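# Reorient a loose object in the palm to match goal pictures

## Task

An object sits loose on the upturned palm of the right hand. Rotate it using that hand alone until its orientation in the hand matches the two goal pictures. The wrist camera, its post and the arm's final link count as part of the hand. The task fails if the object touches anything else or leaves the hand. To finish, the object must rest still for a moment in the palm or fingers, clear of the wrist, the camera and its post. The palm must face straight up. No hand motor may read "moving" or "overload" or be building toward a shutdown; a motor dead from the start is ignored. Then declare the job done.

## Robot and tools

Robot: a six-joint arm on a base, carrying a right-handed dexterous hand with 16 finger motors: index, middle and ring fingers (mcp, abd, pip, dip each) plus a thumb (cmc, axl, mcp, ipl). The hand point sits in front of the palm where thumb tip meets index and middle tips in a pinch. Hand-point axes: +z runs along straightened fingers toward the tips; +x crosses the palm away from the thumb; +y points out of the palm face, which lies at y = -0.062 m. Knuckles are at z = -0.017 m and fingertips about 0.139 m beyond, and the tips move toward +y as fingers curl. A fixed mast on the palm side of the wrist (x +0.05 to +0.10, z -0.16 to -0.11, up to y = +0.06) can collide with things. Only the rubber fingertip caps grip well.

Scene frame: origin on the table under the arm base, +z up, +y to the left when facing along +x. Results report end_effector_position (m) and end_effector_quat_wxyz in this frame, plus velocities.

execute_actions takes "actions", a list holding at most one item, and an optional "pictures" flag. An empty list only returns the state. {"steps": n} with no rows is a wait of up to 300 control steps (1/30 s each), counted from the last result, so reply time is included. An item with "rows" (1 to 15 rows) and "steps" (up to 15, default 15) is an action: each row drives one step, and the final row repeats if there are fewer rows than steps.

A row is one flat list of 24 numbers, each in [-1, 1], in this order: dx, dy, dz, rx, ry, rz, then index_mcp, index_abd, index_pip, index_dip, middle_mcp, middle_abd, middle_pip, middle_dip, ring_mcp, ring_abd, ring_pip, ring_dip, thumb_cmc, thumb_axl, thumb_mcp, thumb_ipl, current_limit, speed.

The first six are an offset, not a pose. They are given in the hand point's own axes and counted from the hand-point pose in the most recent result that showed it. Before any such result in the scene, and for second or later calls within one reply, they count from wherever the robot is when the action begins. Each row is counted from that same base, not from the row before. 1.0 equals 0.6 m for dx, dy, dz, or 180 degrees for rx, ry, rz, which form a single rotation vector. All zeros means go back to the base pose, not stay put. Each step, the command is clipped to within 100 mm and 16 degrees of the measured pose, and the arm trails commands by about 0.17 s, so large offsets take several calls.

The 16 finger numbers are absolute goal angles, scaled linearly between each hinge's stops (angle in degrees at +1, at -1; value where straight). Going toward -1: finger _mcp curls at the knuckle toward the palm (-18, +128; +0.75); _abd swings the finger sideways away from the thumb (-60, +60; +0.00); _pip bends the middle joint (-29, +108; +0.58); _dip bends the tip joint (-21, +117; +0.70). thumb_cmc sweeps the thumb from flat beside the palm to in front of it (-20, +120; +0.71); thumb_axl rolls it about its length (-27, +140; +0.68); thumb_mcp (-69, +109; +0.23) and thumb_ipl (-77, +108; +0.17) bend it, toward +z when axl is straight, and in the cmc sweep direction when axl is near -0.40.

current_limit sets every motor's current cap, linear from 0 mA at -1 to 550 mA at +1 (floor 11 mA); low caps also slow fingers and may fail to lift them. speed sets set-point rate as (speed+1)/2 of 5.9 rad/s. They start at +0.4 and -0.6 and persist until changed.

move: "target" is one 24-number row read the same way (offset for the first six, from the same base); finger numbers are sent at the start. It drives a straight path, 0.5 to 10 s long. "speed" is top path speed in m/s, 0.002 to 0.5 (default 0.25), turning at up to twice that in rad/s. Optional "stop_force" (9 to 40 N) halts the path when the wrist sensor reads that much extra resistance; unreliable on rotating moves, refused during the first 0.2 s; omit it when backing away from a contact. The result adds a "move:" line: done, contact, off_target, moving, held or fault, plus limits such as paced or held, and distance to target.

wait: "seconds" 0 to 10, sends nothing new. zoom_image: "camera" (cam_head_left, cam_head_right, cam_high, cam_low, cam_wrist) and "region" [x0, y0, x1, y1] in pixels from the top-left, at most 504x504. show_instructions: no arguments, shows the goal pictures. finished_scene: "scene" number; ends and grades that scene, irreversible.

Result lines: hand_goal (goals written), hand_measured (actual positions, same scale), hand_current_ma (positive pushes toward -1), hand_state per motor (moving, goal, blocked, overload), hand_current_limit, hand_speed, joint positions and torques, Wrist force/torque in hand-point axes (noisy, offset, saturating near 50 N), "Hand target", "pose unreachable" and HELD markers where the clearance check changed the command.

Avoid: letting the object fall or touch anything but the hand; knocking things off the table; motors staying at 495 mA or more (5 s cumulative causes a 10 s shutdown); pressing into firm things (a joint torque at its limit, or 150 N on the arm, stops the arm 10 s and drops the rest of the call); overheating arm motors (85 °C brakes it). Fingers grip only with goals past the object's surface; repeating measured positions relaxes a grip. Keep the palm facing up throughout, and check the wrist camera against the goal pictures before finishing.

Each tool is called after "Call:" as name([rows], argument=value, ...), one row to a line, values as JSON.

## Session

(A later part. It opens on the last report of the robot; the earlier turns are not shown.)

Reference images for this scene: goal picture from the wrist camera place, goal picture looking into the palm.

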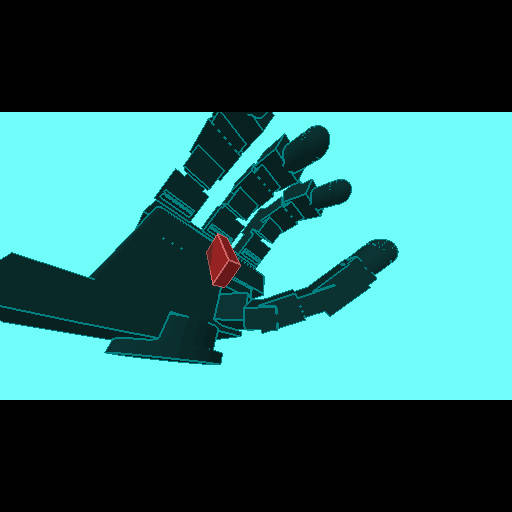

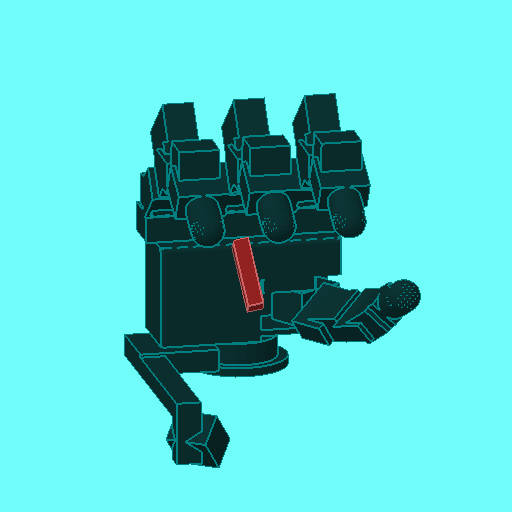

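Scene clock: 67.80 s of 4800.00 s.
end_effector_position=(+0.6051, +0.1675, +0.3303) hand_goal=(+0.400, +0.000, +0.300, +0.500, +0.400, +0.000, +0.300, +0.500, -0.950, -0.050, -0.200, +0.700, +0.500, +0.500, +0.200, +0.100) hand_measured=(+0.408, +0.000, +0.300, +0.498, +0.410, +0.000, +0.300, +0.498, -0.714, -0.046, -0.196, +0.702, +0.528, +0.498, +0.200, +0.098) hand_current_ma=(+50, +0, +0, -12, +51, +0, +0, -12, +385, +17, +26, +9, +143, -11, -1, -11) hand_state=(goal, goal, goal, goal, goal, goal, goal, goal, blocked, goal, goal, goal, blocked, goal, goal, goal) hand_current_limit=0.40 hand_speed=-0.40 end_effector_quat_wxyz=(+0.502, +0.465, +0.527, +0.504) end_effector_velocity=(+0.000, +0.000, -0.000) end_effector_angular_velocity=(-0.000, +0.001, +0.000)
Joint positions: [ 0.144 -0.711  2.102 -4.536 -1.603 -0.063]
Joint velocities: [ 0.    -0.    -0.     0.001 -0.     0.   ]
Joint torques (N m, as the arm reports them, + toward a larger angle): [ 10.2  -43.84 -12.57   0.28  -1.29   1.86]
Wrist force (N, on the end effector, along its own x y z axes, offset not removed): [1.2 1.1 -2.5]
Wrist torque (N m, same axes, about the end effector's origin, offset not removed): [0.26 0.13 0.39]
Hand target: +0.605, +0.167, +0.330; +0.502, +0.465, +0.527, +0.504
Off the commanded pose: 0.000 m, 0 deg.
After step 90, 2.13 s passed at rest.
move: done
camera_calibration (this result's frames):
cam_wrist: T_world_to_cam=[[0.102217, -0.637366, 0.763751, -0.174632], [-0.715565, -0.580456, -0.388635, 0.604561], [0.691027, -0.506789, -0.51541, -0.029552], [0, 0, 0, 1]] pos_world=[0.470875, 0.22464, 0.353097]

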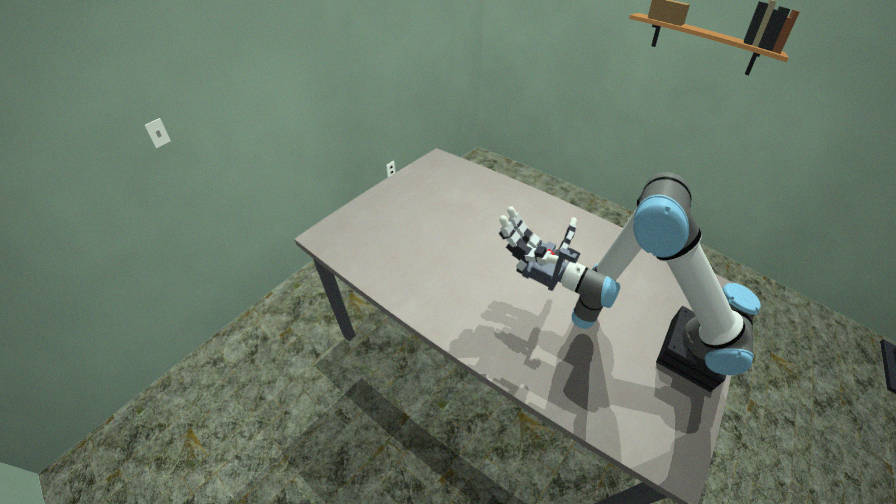

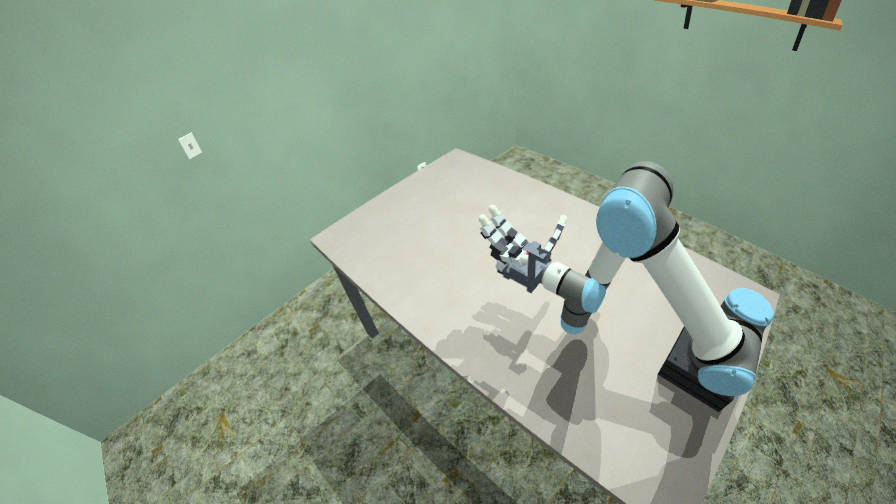

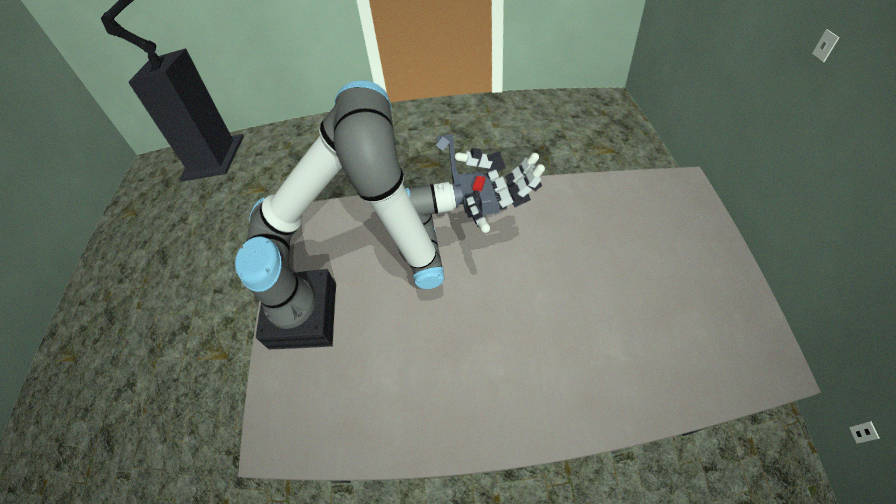

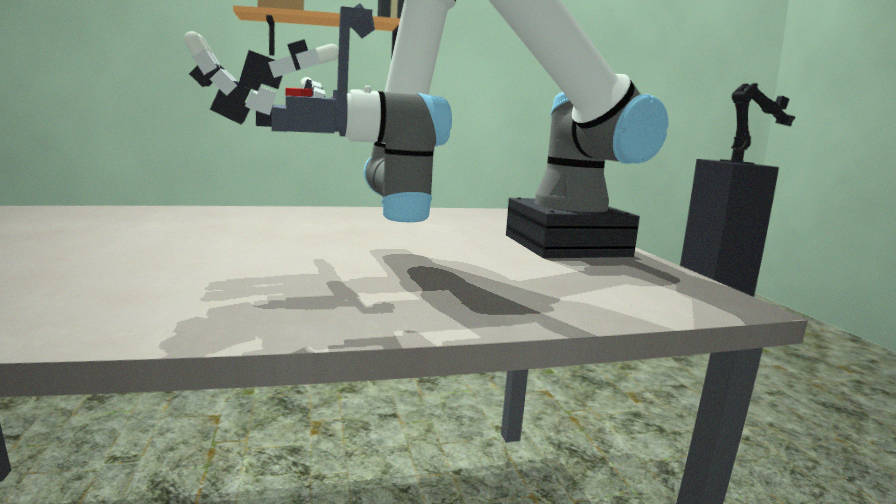

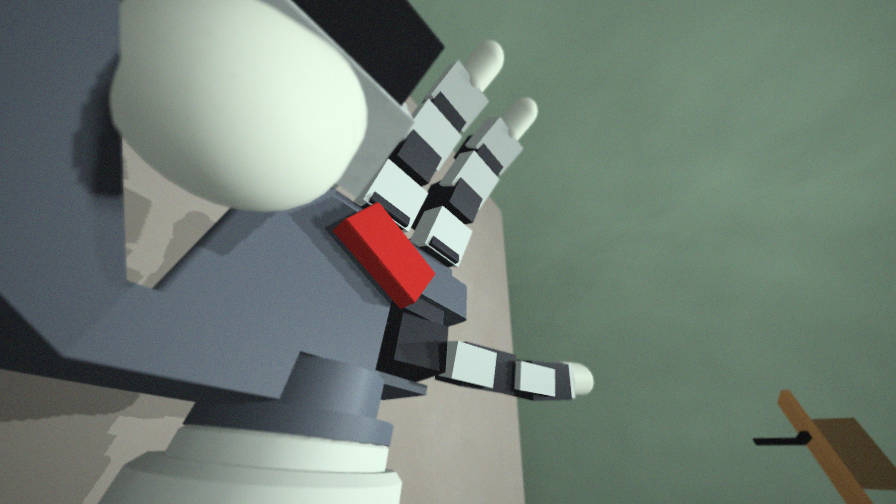

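Call:
move(target=[0,0,0,0,0,0, 0.4,0,0.3,0.5, 0.4,0,0.3,0.5, -0.55,0,-1,0.8, 0.5,0.5,0.2,0.1, 0.4,-0.4])

Call:
move(target=[0,0,0,0,0,0, 0.4,0,0.3,0.5, 0.4,0,0.3,0.5, -0.74,0,-1,1, 0.5,0.5,0.2,0.1, 0.4,-0.6])

Call:
zoom_image(camera="cam_low", region=[230, 20, 370, 130])

Call:
zoom_image(camera="cam_high", region=[440, 130, 540, 220])

Scene clock: 75.57 s of 4800.00 s.
end_effector_position=(+0.6052, +0.1675, +0.3303) hand_goal=(+0.400, +0.000, +0.300, +0.500, +0.400, +0.000, +0.300, +0.500, -0.550, +0.000, -1.000, +0.800, +0.500, +0.500, +0.200, +0.100) hand_measured=(+0.408, +0.000, +0.300, +0.498, +0.410, +0.000, +0.300, +0.498, -0.558, -0.004, -1.000, +0.796, +0.528, +0.498, +0.200, +0.098) hand_current_ma=(+50, +0, +0, -12, +51, +0, +0, -12, -41, -16, +2, -17, +143, -11, -1, -11) hand_state=(goal, goal, goal, goal, goal, goal, goal, goal, goal, goal, goal, goal, blocked, goal, goal, goal) hand_current_limit=0.40 hand_speed=-0.40 end_effector_quat_wxyz=(+0.502, +0.465, +0.527, +0.504) end_effector_velocity=(+0.000, +0.000, -0.000) end_effector_angular_velocity=(-0.000, +0.000, +0.000)
Joint positions: [ 0.144 -0.711  2.102 -4.536 -1.603 -0.063]
Joint velocities: [ 0.  0. -0.  0.  0. -0.]
Joint torques (N m, as the arm reports them, + toward a larger angle): [ 10.62 -46.62  -6.28  -1.09  -1.04   1.9 ]
Wrist force (N, on the end effector, along its own x y z axes, offset not removed): [-0.8 -0.3 0.2]
Wrist torque (N m, same axes, about the end effector's origin, offset not removed): [-0.16 0.29 0.20]
Hand target: +0.605, +0.167, +0.330; +0.502, +0.465, +0.527, +0.504
Off the commanded pose: 0.000 m, 0 deg.
After step 90, 3.80 s passed at rest.
move: done
camera_calibration (this result's frames):
cam_wrist: T_world_to_cam=[[0.102167, -0.637371, 0.763754, -0.174624], [-0.71554, -0.580453, -0.388686, 0.604588], [0.69106, -0.506786, -0.515368, -0.0295845], [0, 0, 0, 1]] pos_world=[0.470892, 0.224642, 0.353117]

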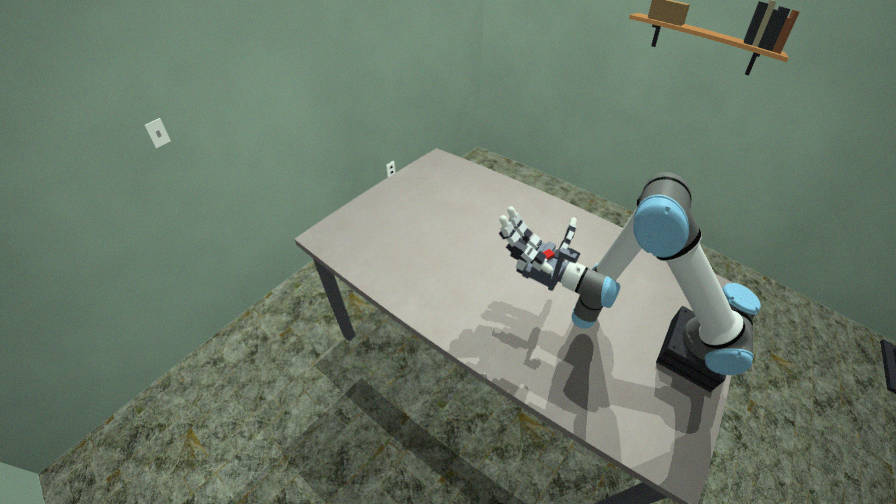

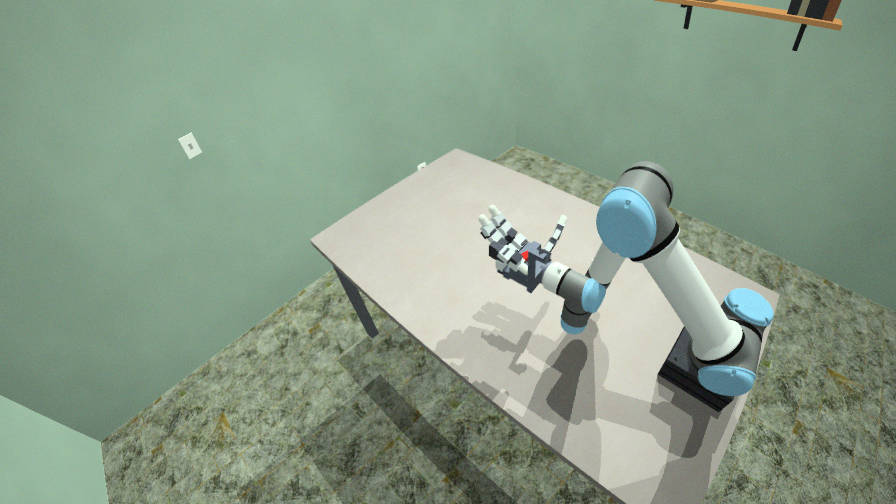

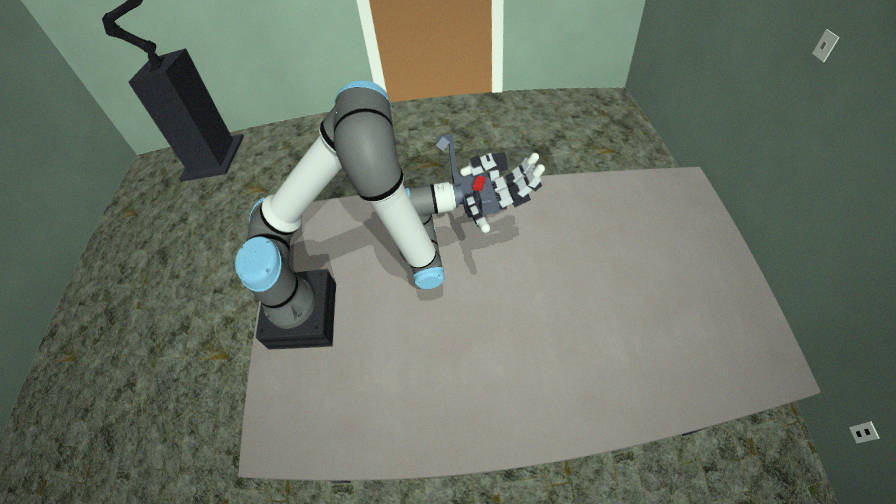

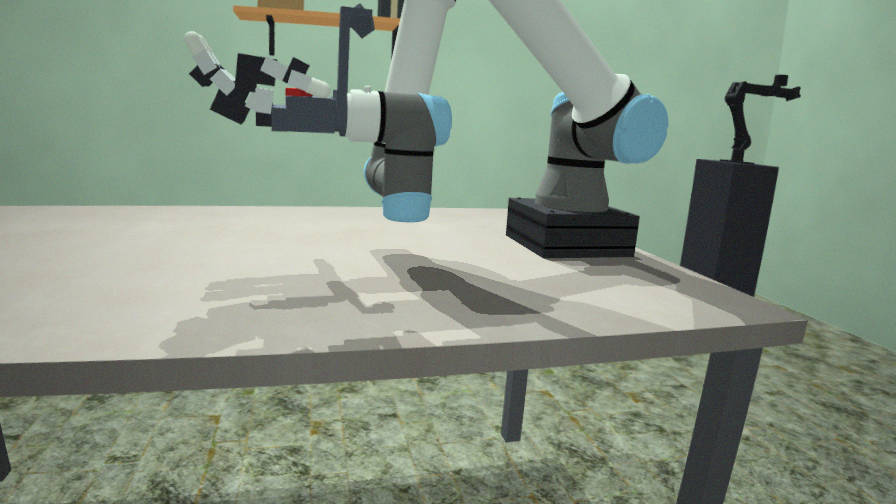

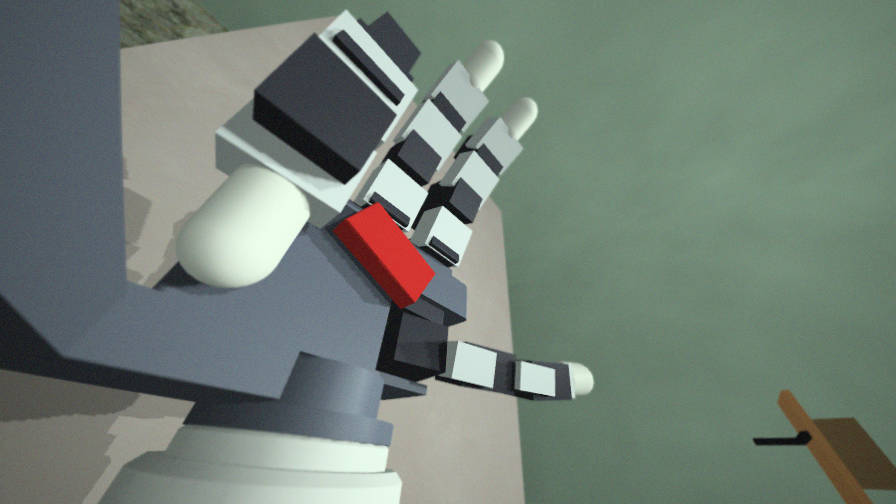

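Scene clock: 76.07 s of 4800.00 s.
end_effector_position=(+0.6052, +0.1675, +0.3303) hand_goal=(+0.400, +0.000, +0.300, +0.500, +0.400, +0.000, +0.300, +0.500, -0.740, +0.000, -1.000, +1.000, +0.500, +0.500, +0.200, +0.100) hand_measured=(+0.408, +0.000, +0.300, +0.498, +0.410, +0.000, +0.300, +0.498, -0.662, -0.004, -0.992, +1.000, +0.528, +0.498, +0.200, +0.098) hand_current_ma=(+50, +0, +0, -12, +51, +0, +0, -12, +385, -16, +43, +1, +143, -11, -1, -11) hand_state=(goal, goal, goal, goal, goal, goal, goal, goal, blocked, goal, goal, goal, blocked, goal, goal, goal) hand_current_limit=0.40 hand_speed=-0.60 end_effector_quat_wxyz=(+0.502, +0.465, +0.527, +0.504) end_effector_velocity=(-0.001, +0.000, -0.000) end_effector_angular_velocity=(-0.000, +0.000, +0.000)
Joint positions: [ 0.144 -0.711  2.102 -4.536 -1.603 -0.063]
Joint velocities: [ 0.    -0.     0.002 -0.001  0.     0.   ]
Joint torques (N m, as the arm reports them, + toward a larger angle): [ 10.2  -46.7   -7.03  -1.16  -1.03   1.89]
Wrist force (N, on the end effector, along its own x y z axes, offset not removed): [-4.0 1.2 -2.6]
Wrist torque (N m, same axes, about the end effector's origin, offset not removed): [0.23 0.89 -0.10]
Hand target: +0.605, +0.167, +0.330; +0.502, +0.465, +0.527, +0.504
Off the commanded pose: 0.000 m, 0 deg.
move: done
camera_calibration (this result's frames):
cam_wrist: T_world_to_cam=[[0.102167, -0.637371, 0.763754, -0.174624], [-0.71554, -0.580454, -0.388685, 0.604587], [0.69106, -0.506786, -0.515367, -0.0295845], [0, 0, 0, 1]] pos_world=[0.470892, 0.224642, 0.353117]

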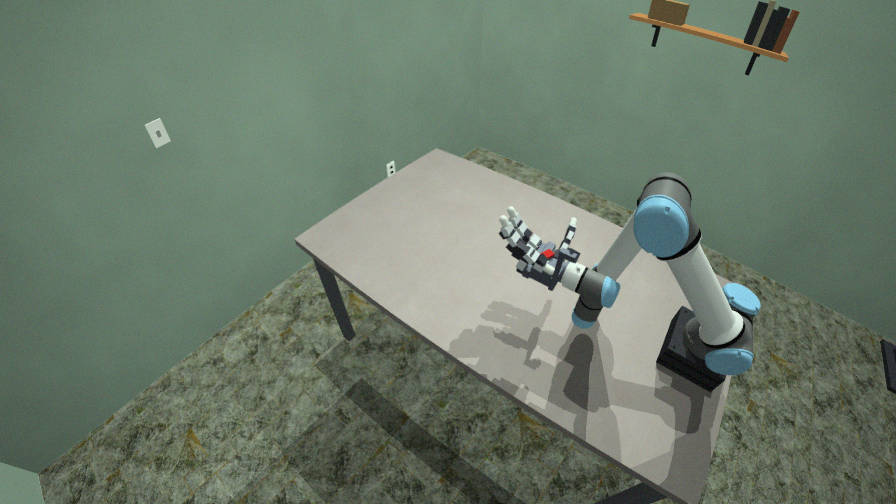

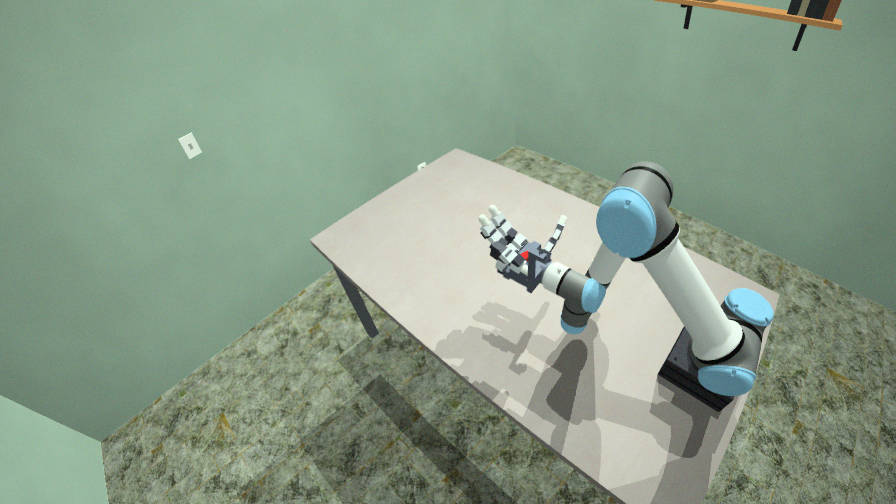

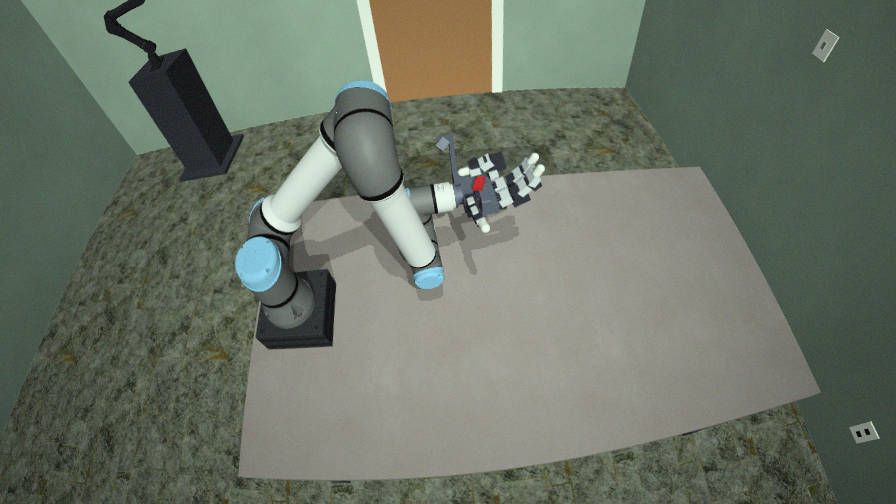

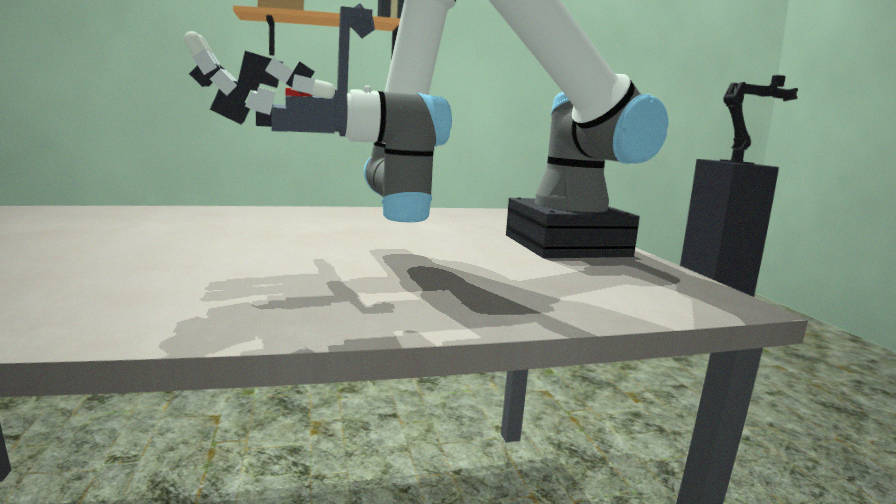

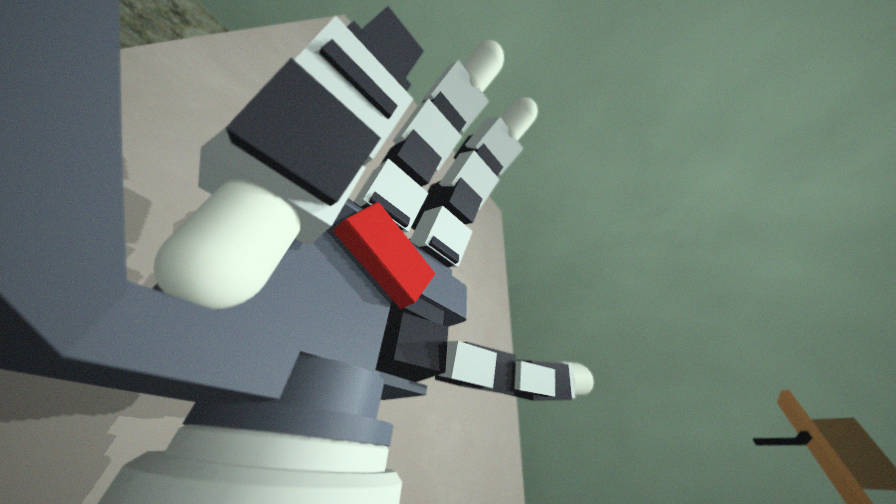

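Region (230, 20, 370, 130) of cam_low's 896x504 image, scaled by 3.600, with more detail than that image has; it fills the top 396 rows of this view, and the rest is white.

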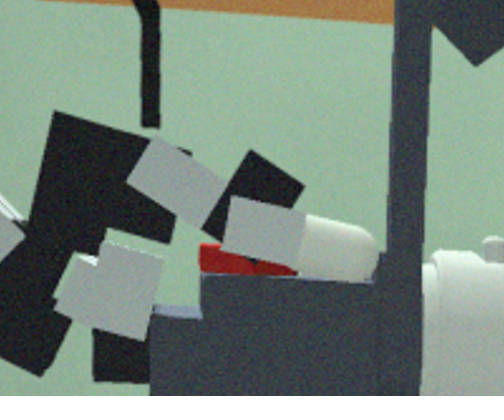

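Region (440, 130, 540, 220) of cam_high's 896x504 image, scaled by 5.040, with more detail than that image has; it fills the top 454 rows of this view, and the rest is white.

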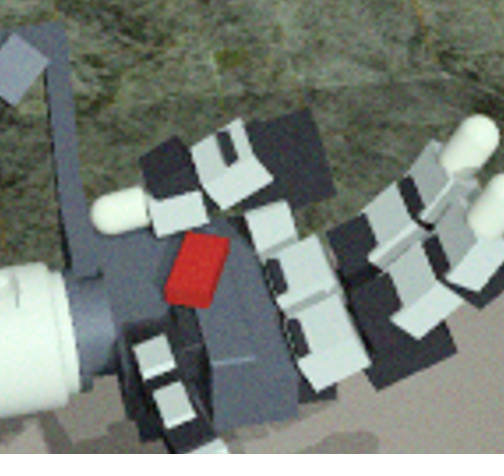

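Call:
move(target=[0,0,0,-0.06,0,-0.09, 0.4,0,0.3,0.5, 0.4,0,0.3,0.5, -0.69,0,-1,1, 0.5,0.5,0.2,0.1, 0.4,-0.6], speed=0.15)

Scene clock: 82.17 s of 4800.00 s.
end_effector_position=(+0.6052, +0.1675, +0.3303) hand_goal=(+0.400, +0.000, +0.300, +0.500, +0.400, +0.000, +0.300, +0.500, -0.690, +0.000, -1.000, +1.000, +0.500, +0.500, +0.200, +0.100) hand_measured=(+0.408, +0.000, +0.300, +0.498, +0.410, +0.000, +0.300, +0.498, -0.660, -0.004, -0.992, +1.000, +0.526, +0.498, +0.200, +0.098) hand_current_ma=(+50, +0, +0, -12, +51, +0, +0, -12, +163, -16, +42, +1, +129, -11, +0, -11) hand_state=(goal, goal, goal, goal, goal, goal, goal, goal, blocked, goal, goal, goal, blocked, goal, goal, goal) hand_current_limit=0.40 hand_speed=-0.60 end_effector_quat_wxyz=(+0.609, +0.337, +0.538, +0.475) end_effector_velocity=(-0.000, -0.000, -0.000) end_effector_angular_velocity=(-0.007, -0.005, +0.001)
Joint positions: [ 0.061 -0.594  1.99  -4.726 -1.483 -0.333]
Joint velocities: [-0.003  0.002 -0.002 -0.004  0.005 -0.006]
Joint torques (N m, as the arm reports them, + toward a larger angle): [ -7.79 -40.14 -20.88  -4.3    1.23  -1.51]
Wrist force (N, on the end effector, along its own x y z axes, offset not removed): [-0.9 -0.5 1.4]
Wrist torque (N m, same axes, about the end effector's origin, offset not removed): [-0.40 0.25 0.03]
Hand target: +0.605, +0.167, +0.330; +0.609, +0.337, +0.538, +0.475
Off the commanded pose: 0.000 m, 0 deg.
After step 90, 1.60 s passed at rest.
move: done
camera_calibration (this result's frames):
cam_wrist: T_world_to_cam=[[-0.0673817, -0.409339, 0.909891, -0.158495], [-0.633168, -0.687251, -0.356067, 0.561881], [0.771076, -0.600106, -0.212872, -0.162306], [0, 0, 0, 1]] pos_world=[0.470236, 0.223875, 0.30973]

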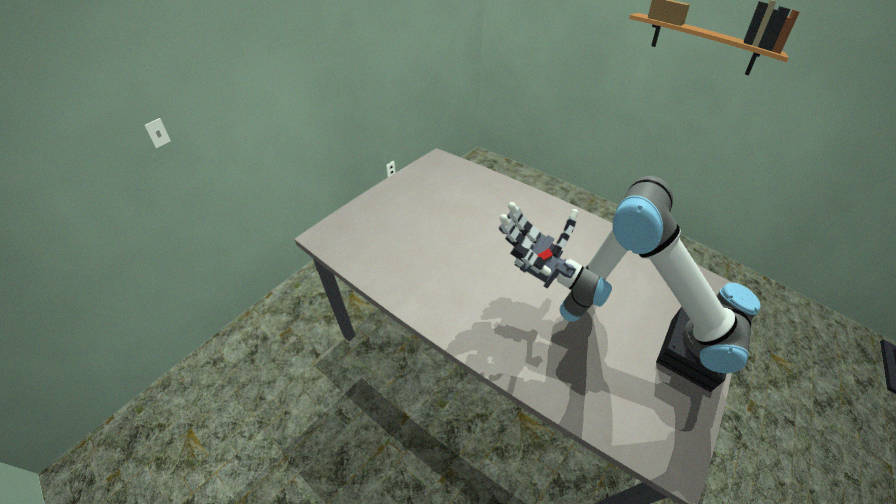

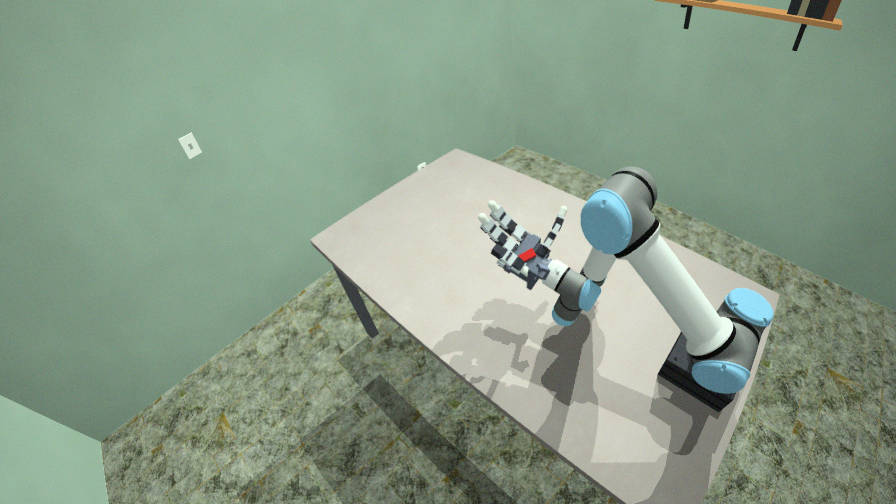

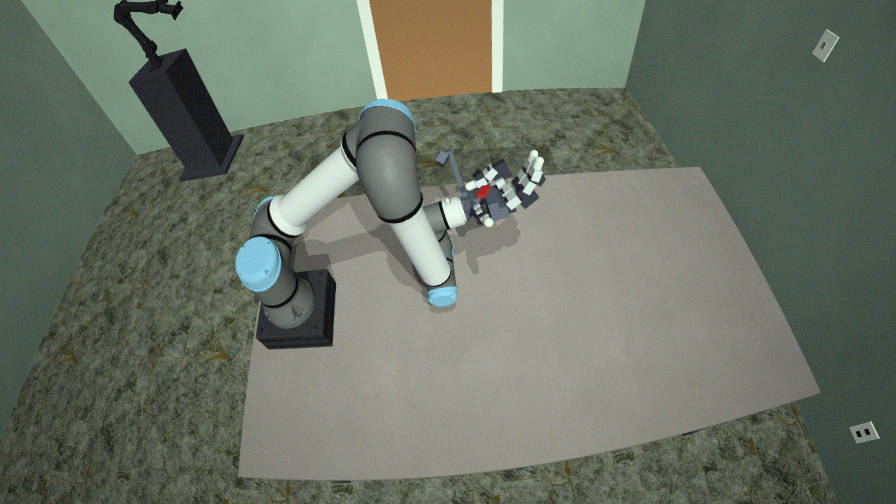

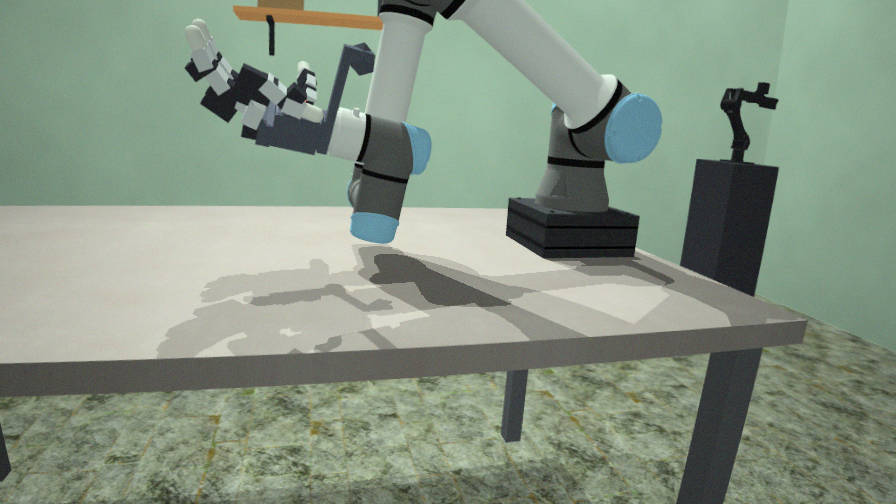

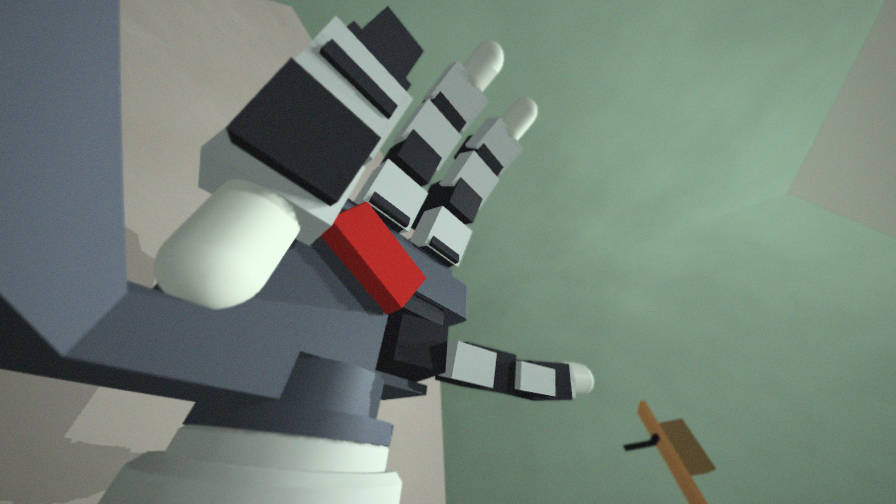

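Call:
move(target=[0,0.02,0,-0.015,0,-0.07, 0.4,0,0.3,0.5, 0.4,0,0.3,0.5, -0.69,0,-1,1, 0.5,0.5,0.2,0.1, 0.4,-0.6], speed=0.12)

Scene clock: 86.27 s of 4800.00 s.
end_effector_position=(+0.6026, +0.1713, +0.3414) hand_goal=(+0.400, +0.000, +0.300, +0.500, +0.400, +0.000, +0.300, +0.500, -0.690, +0.000, -1.000, +1.000, +0.500, +0.500, +0.200, +0.100) hand_measured=(+0.408, +0.000, +0.300, +0.498, +0.410, +0.000, +0.300, +0.498, -0.660, -0.004, -0.992, +1.000, +0.522, +0.498, +0.200, +0.098) hand_current_ma=(+50, +0, +0, -12, +51, +0, +0, -12, +163, -16, +42, +1, +108, -11, +0, -11) hand_state=(goal, goal, goal, goal, goal, goal, goal, goal, blocked, goal, goal, goal, blocked, goal, goal, goal) hand_current_limit=0.40 hand_speed=-0.60 end_effector_quat_wxyz=(+0.665, +0.262, +0.560, +0.418) end_effector_velocity=(+0.000, +0.000, +0.001) end_effector_angular_velocity=(-0.007, -0.005, -0.000)
Joint positions: [ 0.014 -0.61   1.988 -4.751 -1.417 -0.537]
Joint velocities: [-0.002 -0.001 -0.002 -0.001  0.003 -0.006]
Joint torques (N m, as the arm reports them, + toward a larger angle): [-10.2  -53.48 -10.15  -4.31   1.44  -2.07]
Wrist force (N, on the end effector, along its own x y z axes, offset not removed): [-2.8 -1.7 0.1]
Wrist torque (N m, same axes, about the end effector's origin, offset not removed): [-0.39 0.64 -0.07]
Hand target: +0.603, +0.171, +0.341; +0.665, +0.262, +0.560, +0.418
Off the commanded pose: 0.000 m, 0 deg.
move: done
camera_calibration (this result's frames):
cam_wrist: T_world_to_cam=[[-0.138369, -0.205977, 0.968725, -0.179306], [-0.632264, -0.734498, -0.246484, 0.536938], [0.762297, -0.646596, -0.0286, -0.205316], [0, 0, 0, 1]] pos_world=[0.471187, 0.224691, 0.300173]

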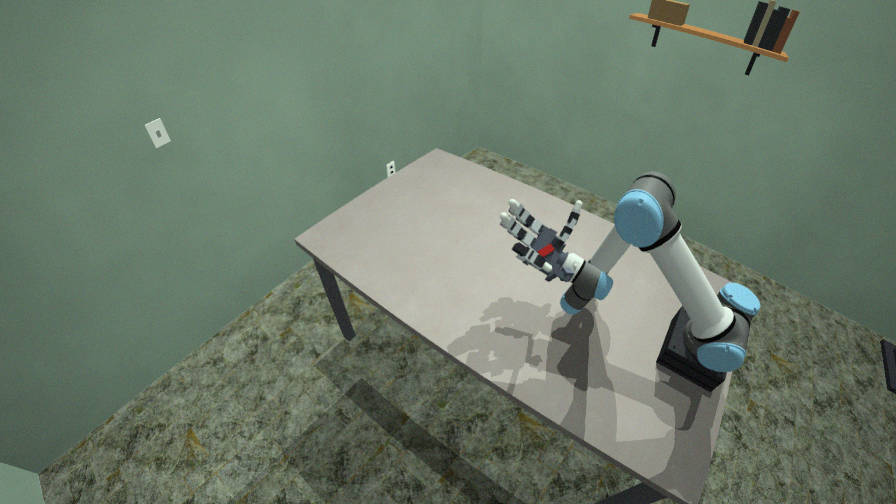

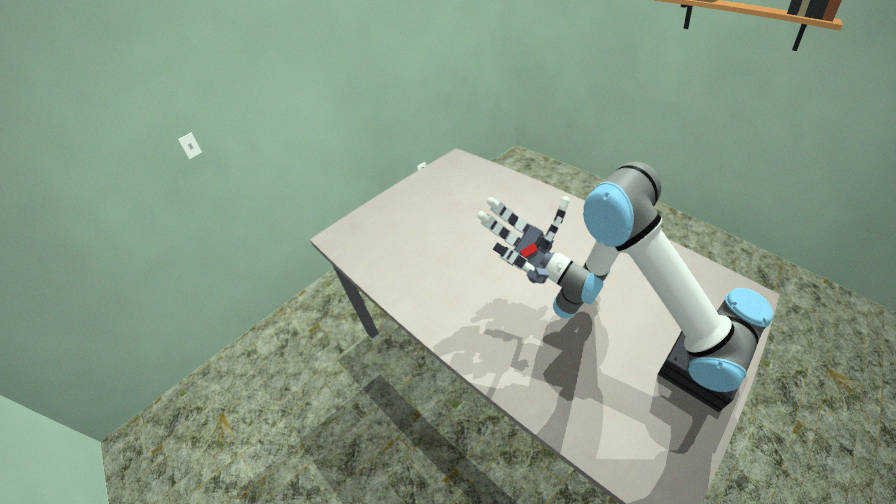

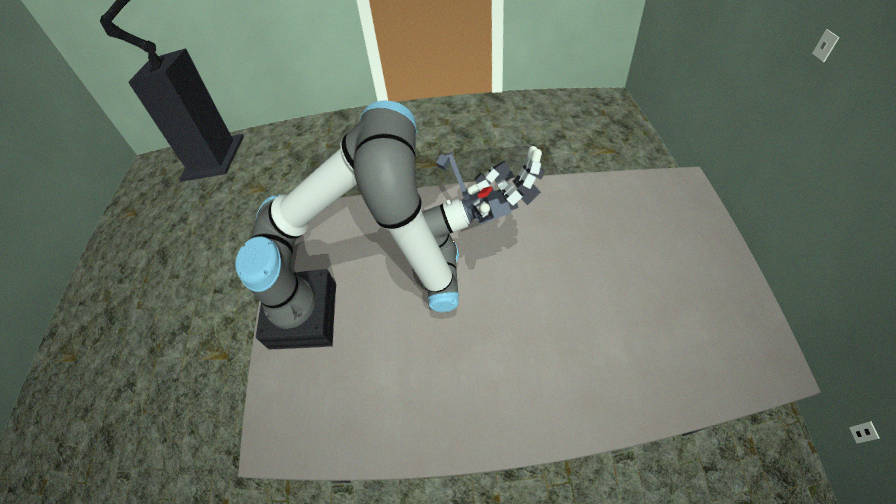

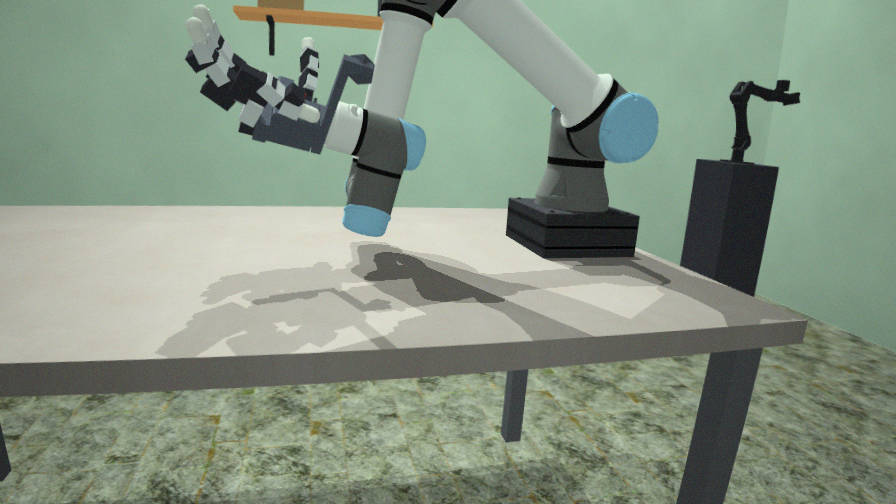

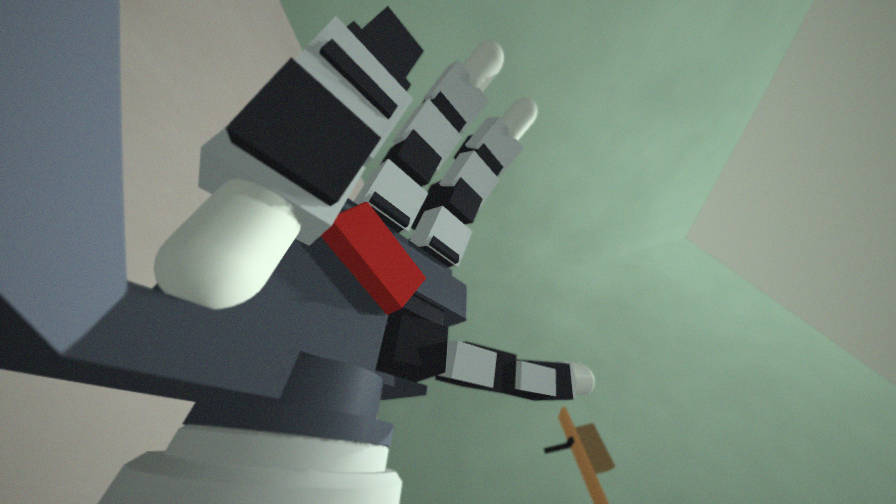

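Call:
move(target=[0,0,0,0,0,-0.11, 0.4,0,0.3,0.5, 0.4,0,0.3,0.5, -0.69,0,-1,1, 0.5,0.5,0.2,0.1, 0.4,-0.6], speed=0.12)

Scene clock: 91.40 s of 4800.00 s.
end_effector_position=(+0.6026, +0.1713, +0.3413) hand_goal=(+0.400, +0.000, +0.300, +0.500, +0.400, +0.000, +0.300, +0.500, -0.690, +0.000, -1.000, +1.000, +0.500, +0.500, +0.200, +0.100) hand_measured=(+0.408, -0.002, +0.300, +0.498, +0.410, -0.002, +0.300, +0.498, -0.660, -0.004, -0.992, +1.000, +0.514, +0.498, +0.200, +0.098) hand_current_ma=(+50, -6, +0, -12, +51, -6, +0, -12, +163, -16, +42, +1, +71, -11, +0, -11) hand_state=(goal, goal, goal, goal, goal, goal, goal, goal, blocked, goal, goal, goal, goal, goal, goal, goal) hand_current_limit=0.40 hand_speed=-0.60 end_effector_quat_wxyz=(+0.727, +0.162, +0.597, +0.298) end_effector_velocity=(-0.000, -0.000, -0.000) end_effector_angular_velocity=(-0.007, +0.001, -0.001)
Joint positions: [-0.054 -0.648  2.019 -4.747 -1.351 -0.866]
Joint velocities: [-0.002 -0.001  0.002  0.001  0.002 -0.007]
Joint torques (N m, as the arm reports them, + toward a larger angle): [ -7.63 -52.58   9.89   1.19   1.25  -1.51]
Wrist force (N, on the end effector, along its own x y z axes, offset not removed): [1.5 0.4 -2.5]
Wrist torque (N m, same axes, about the end effector's origin, offset not removed): [0.06 -0.09 0.25]
Hand target: +0.603, +0.171, +0.341; +0.727, +0.162, +0.597, +0.298
Off the commanded pose: 0.000 m, 0 deg.
After step 90, 0.33 s passed at rest.
move: done
camera_calibration (this result's frames):
cam_wrist: T_world_to_cam=[[-0.181956, 0.133636, 0.974183, -0.213036], [-0.68636, -0.726703, -0.0285099, 0.493751], [0.704132, -0.673828, 0.22395, -0.25179], [0, 0, 0, 1]] pos_world=[0.477421, 0.217616, 0.278002]

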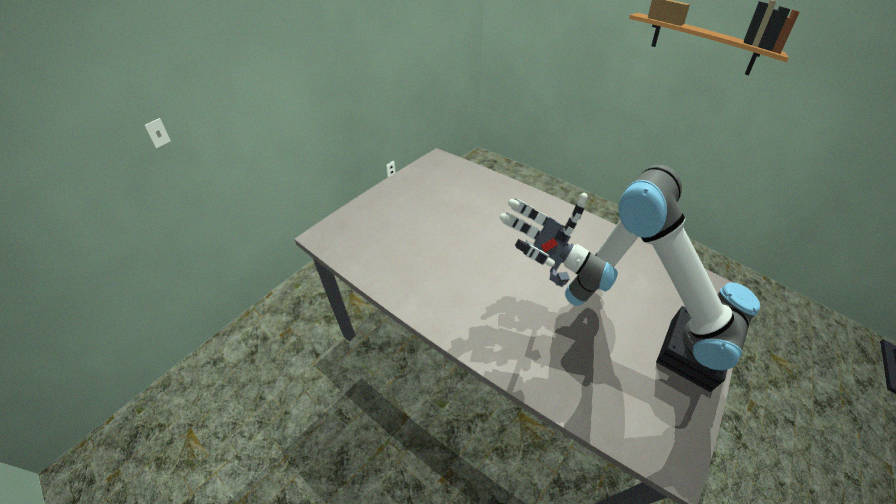

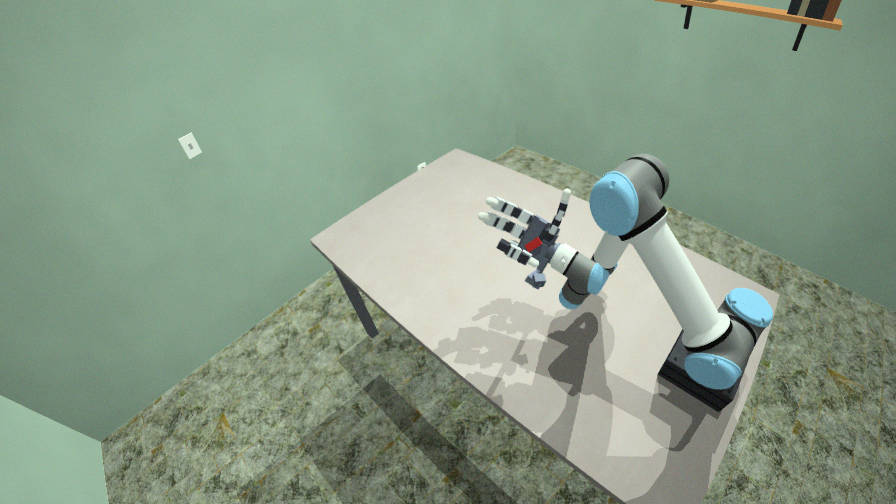

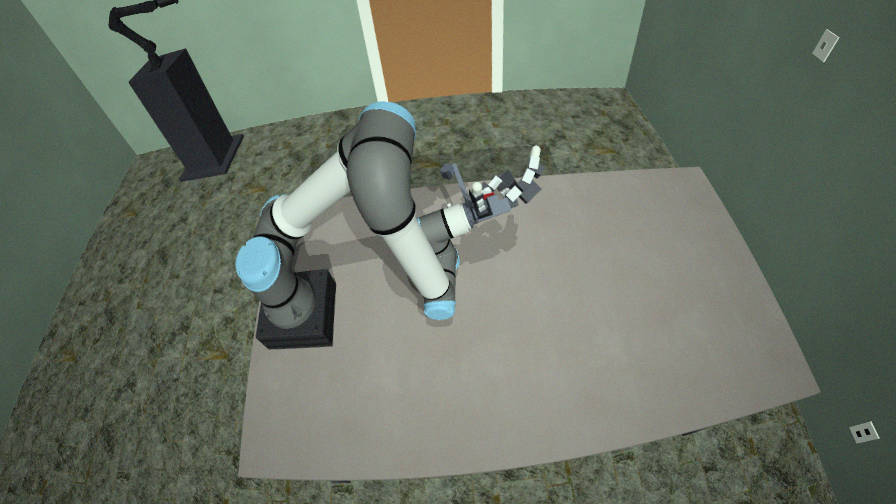

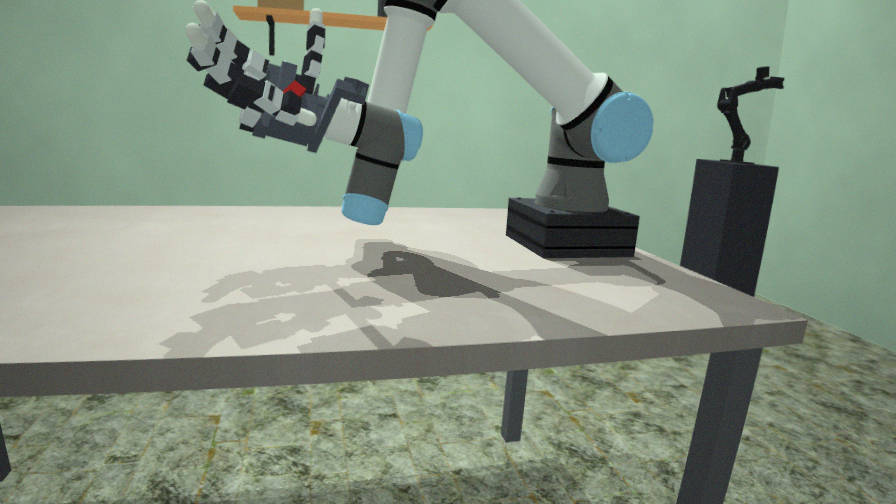

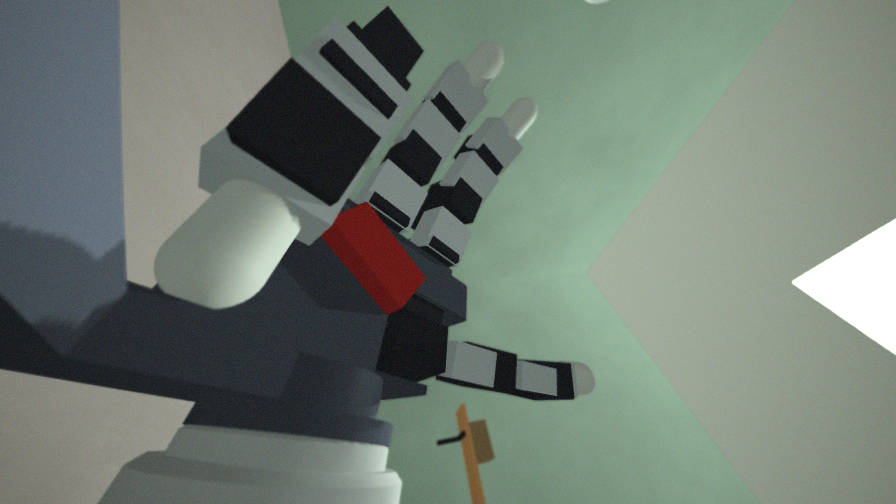

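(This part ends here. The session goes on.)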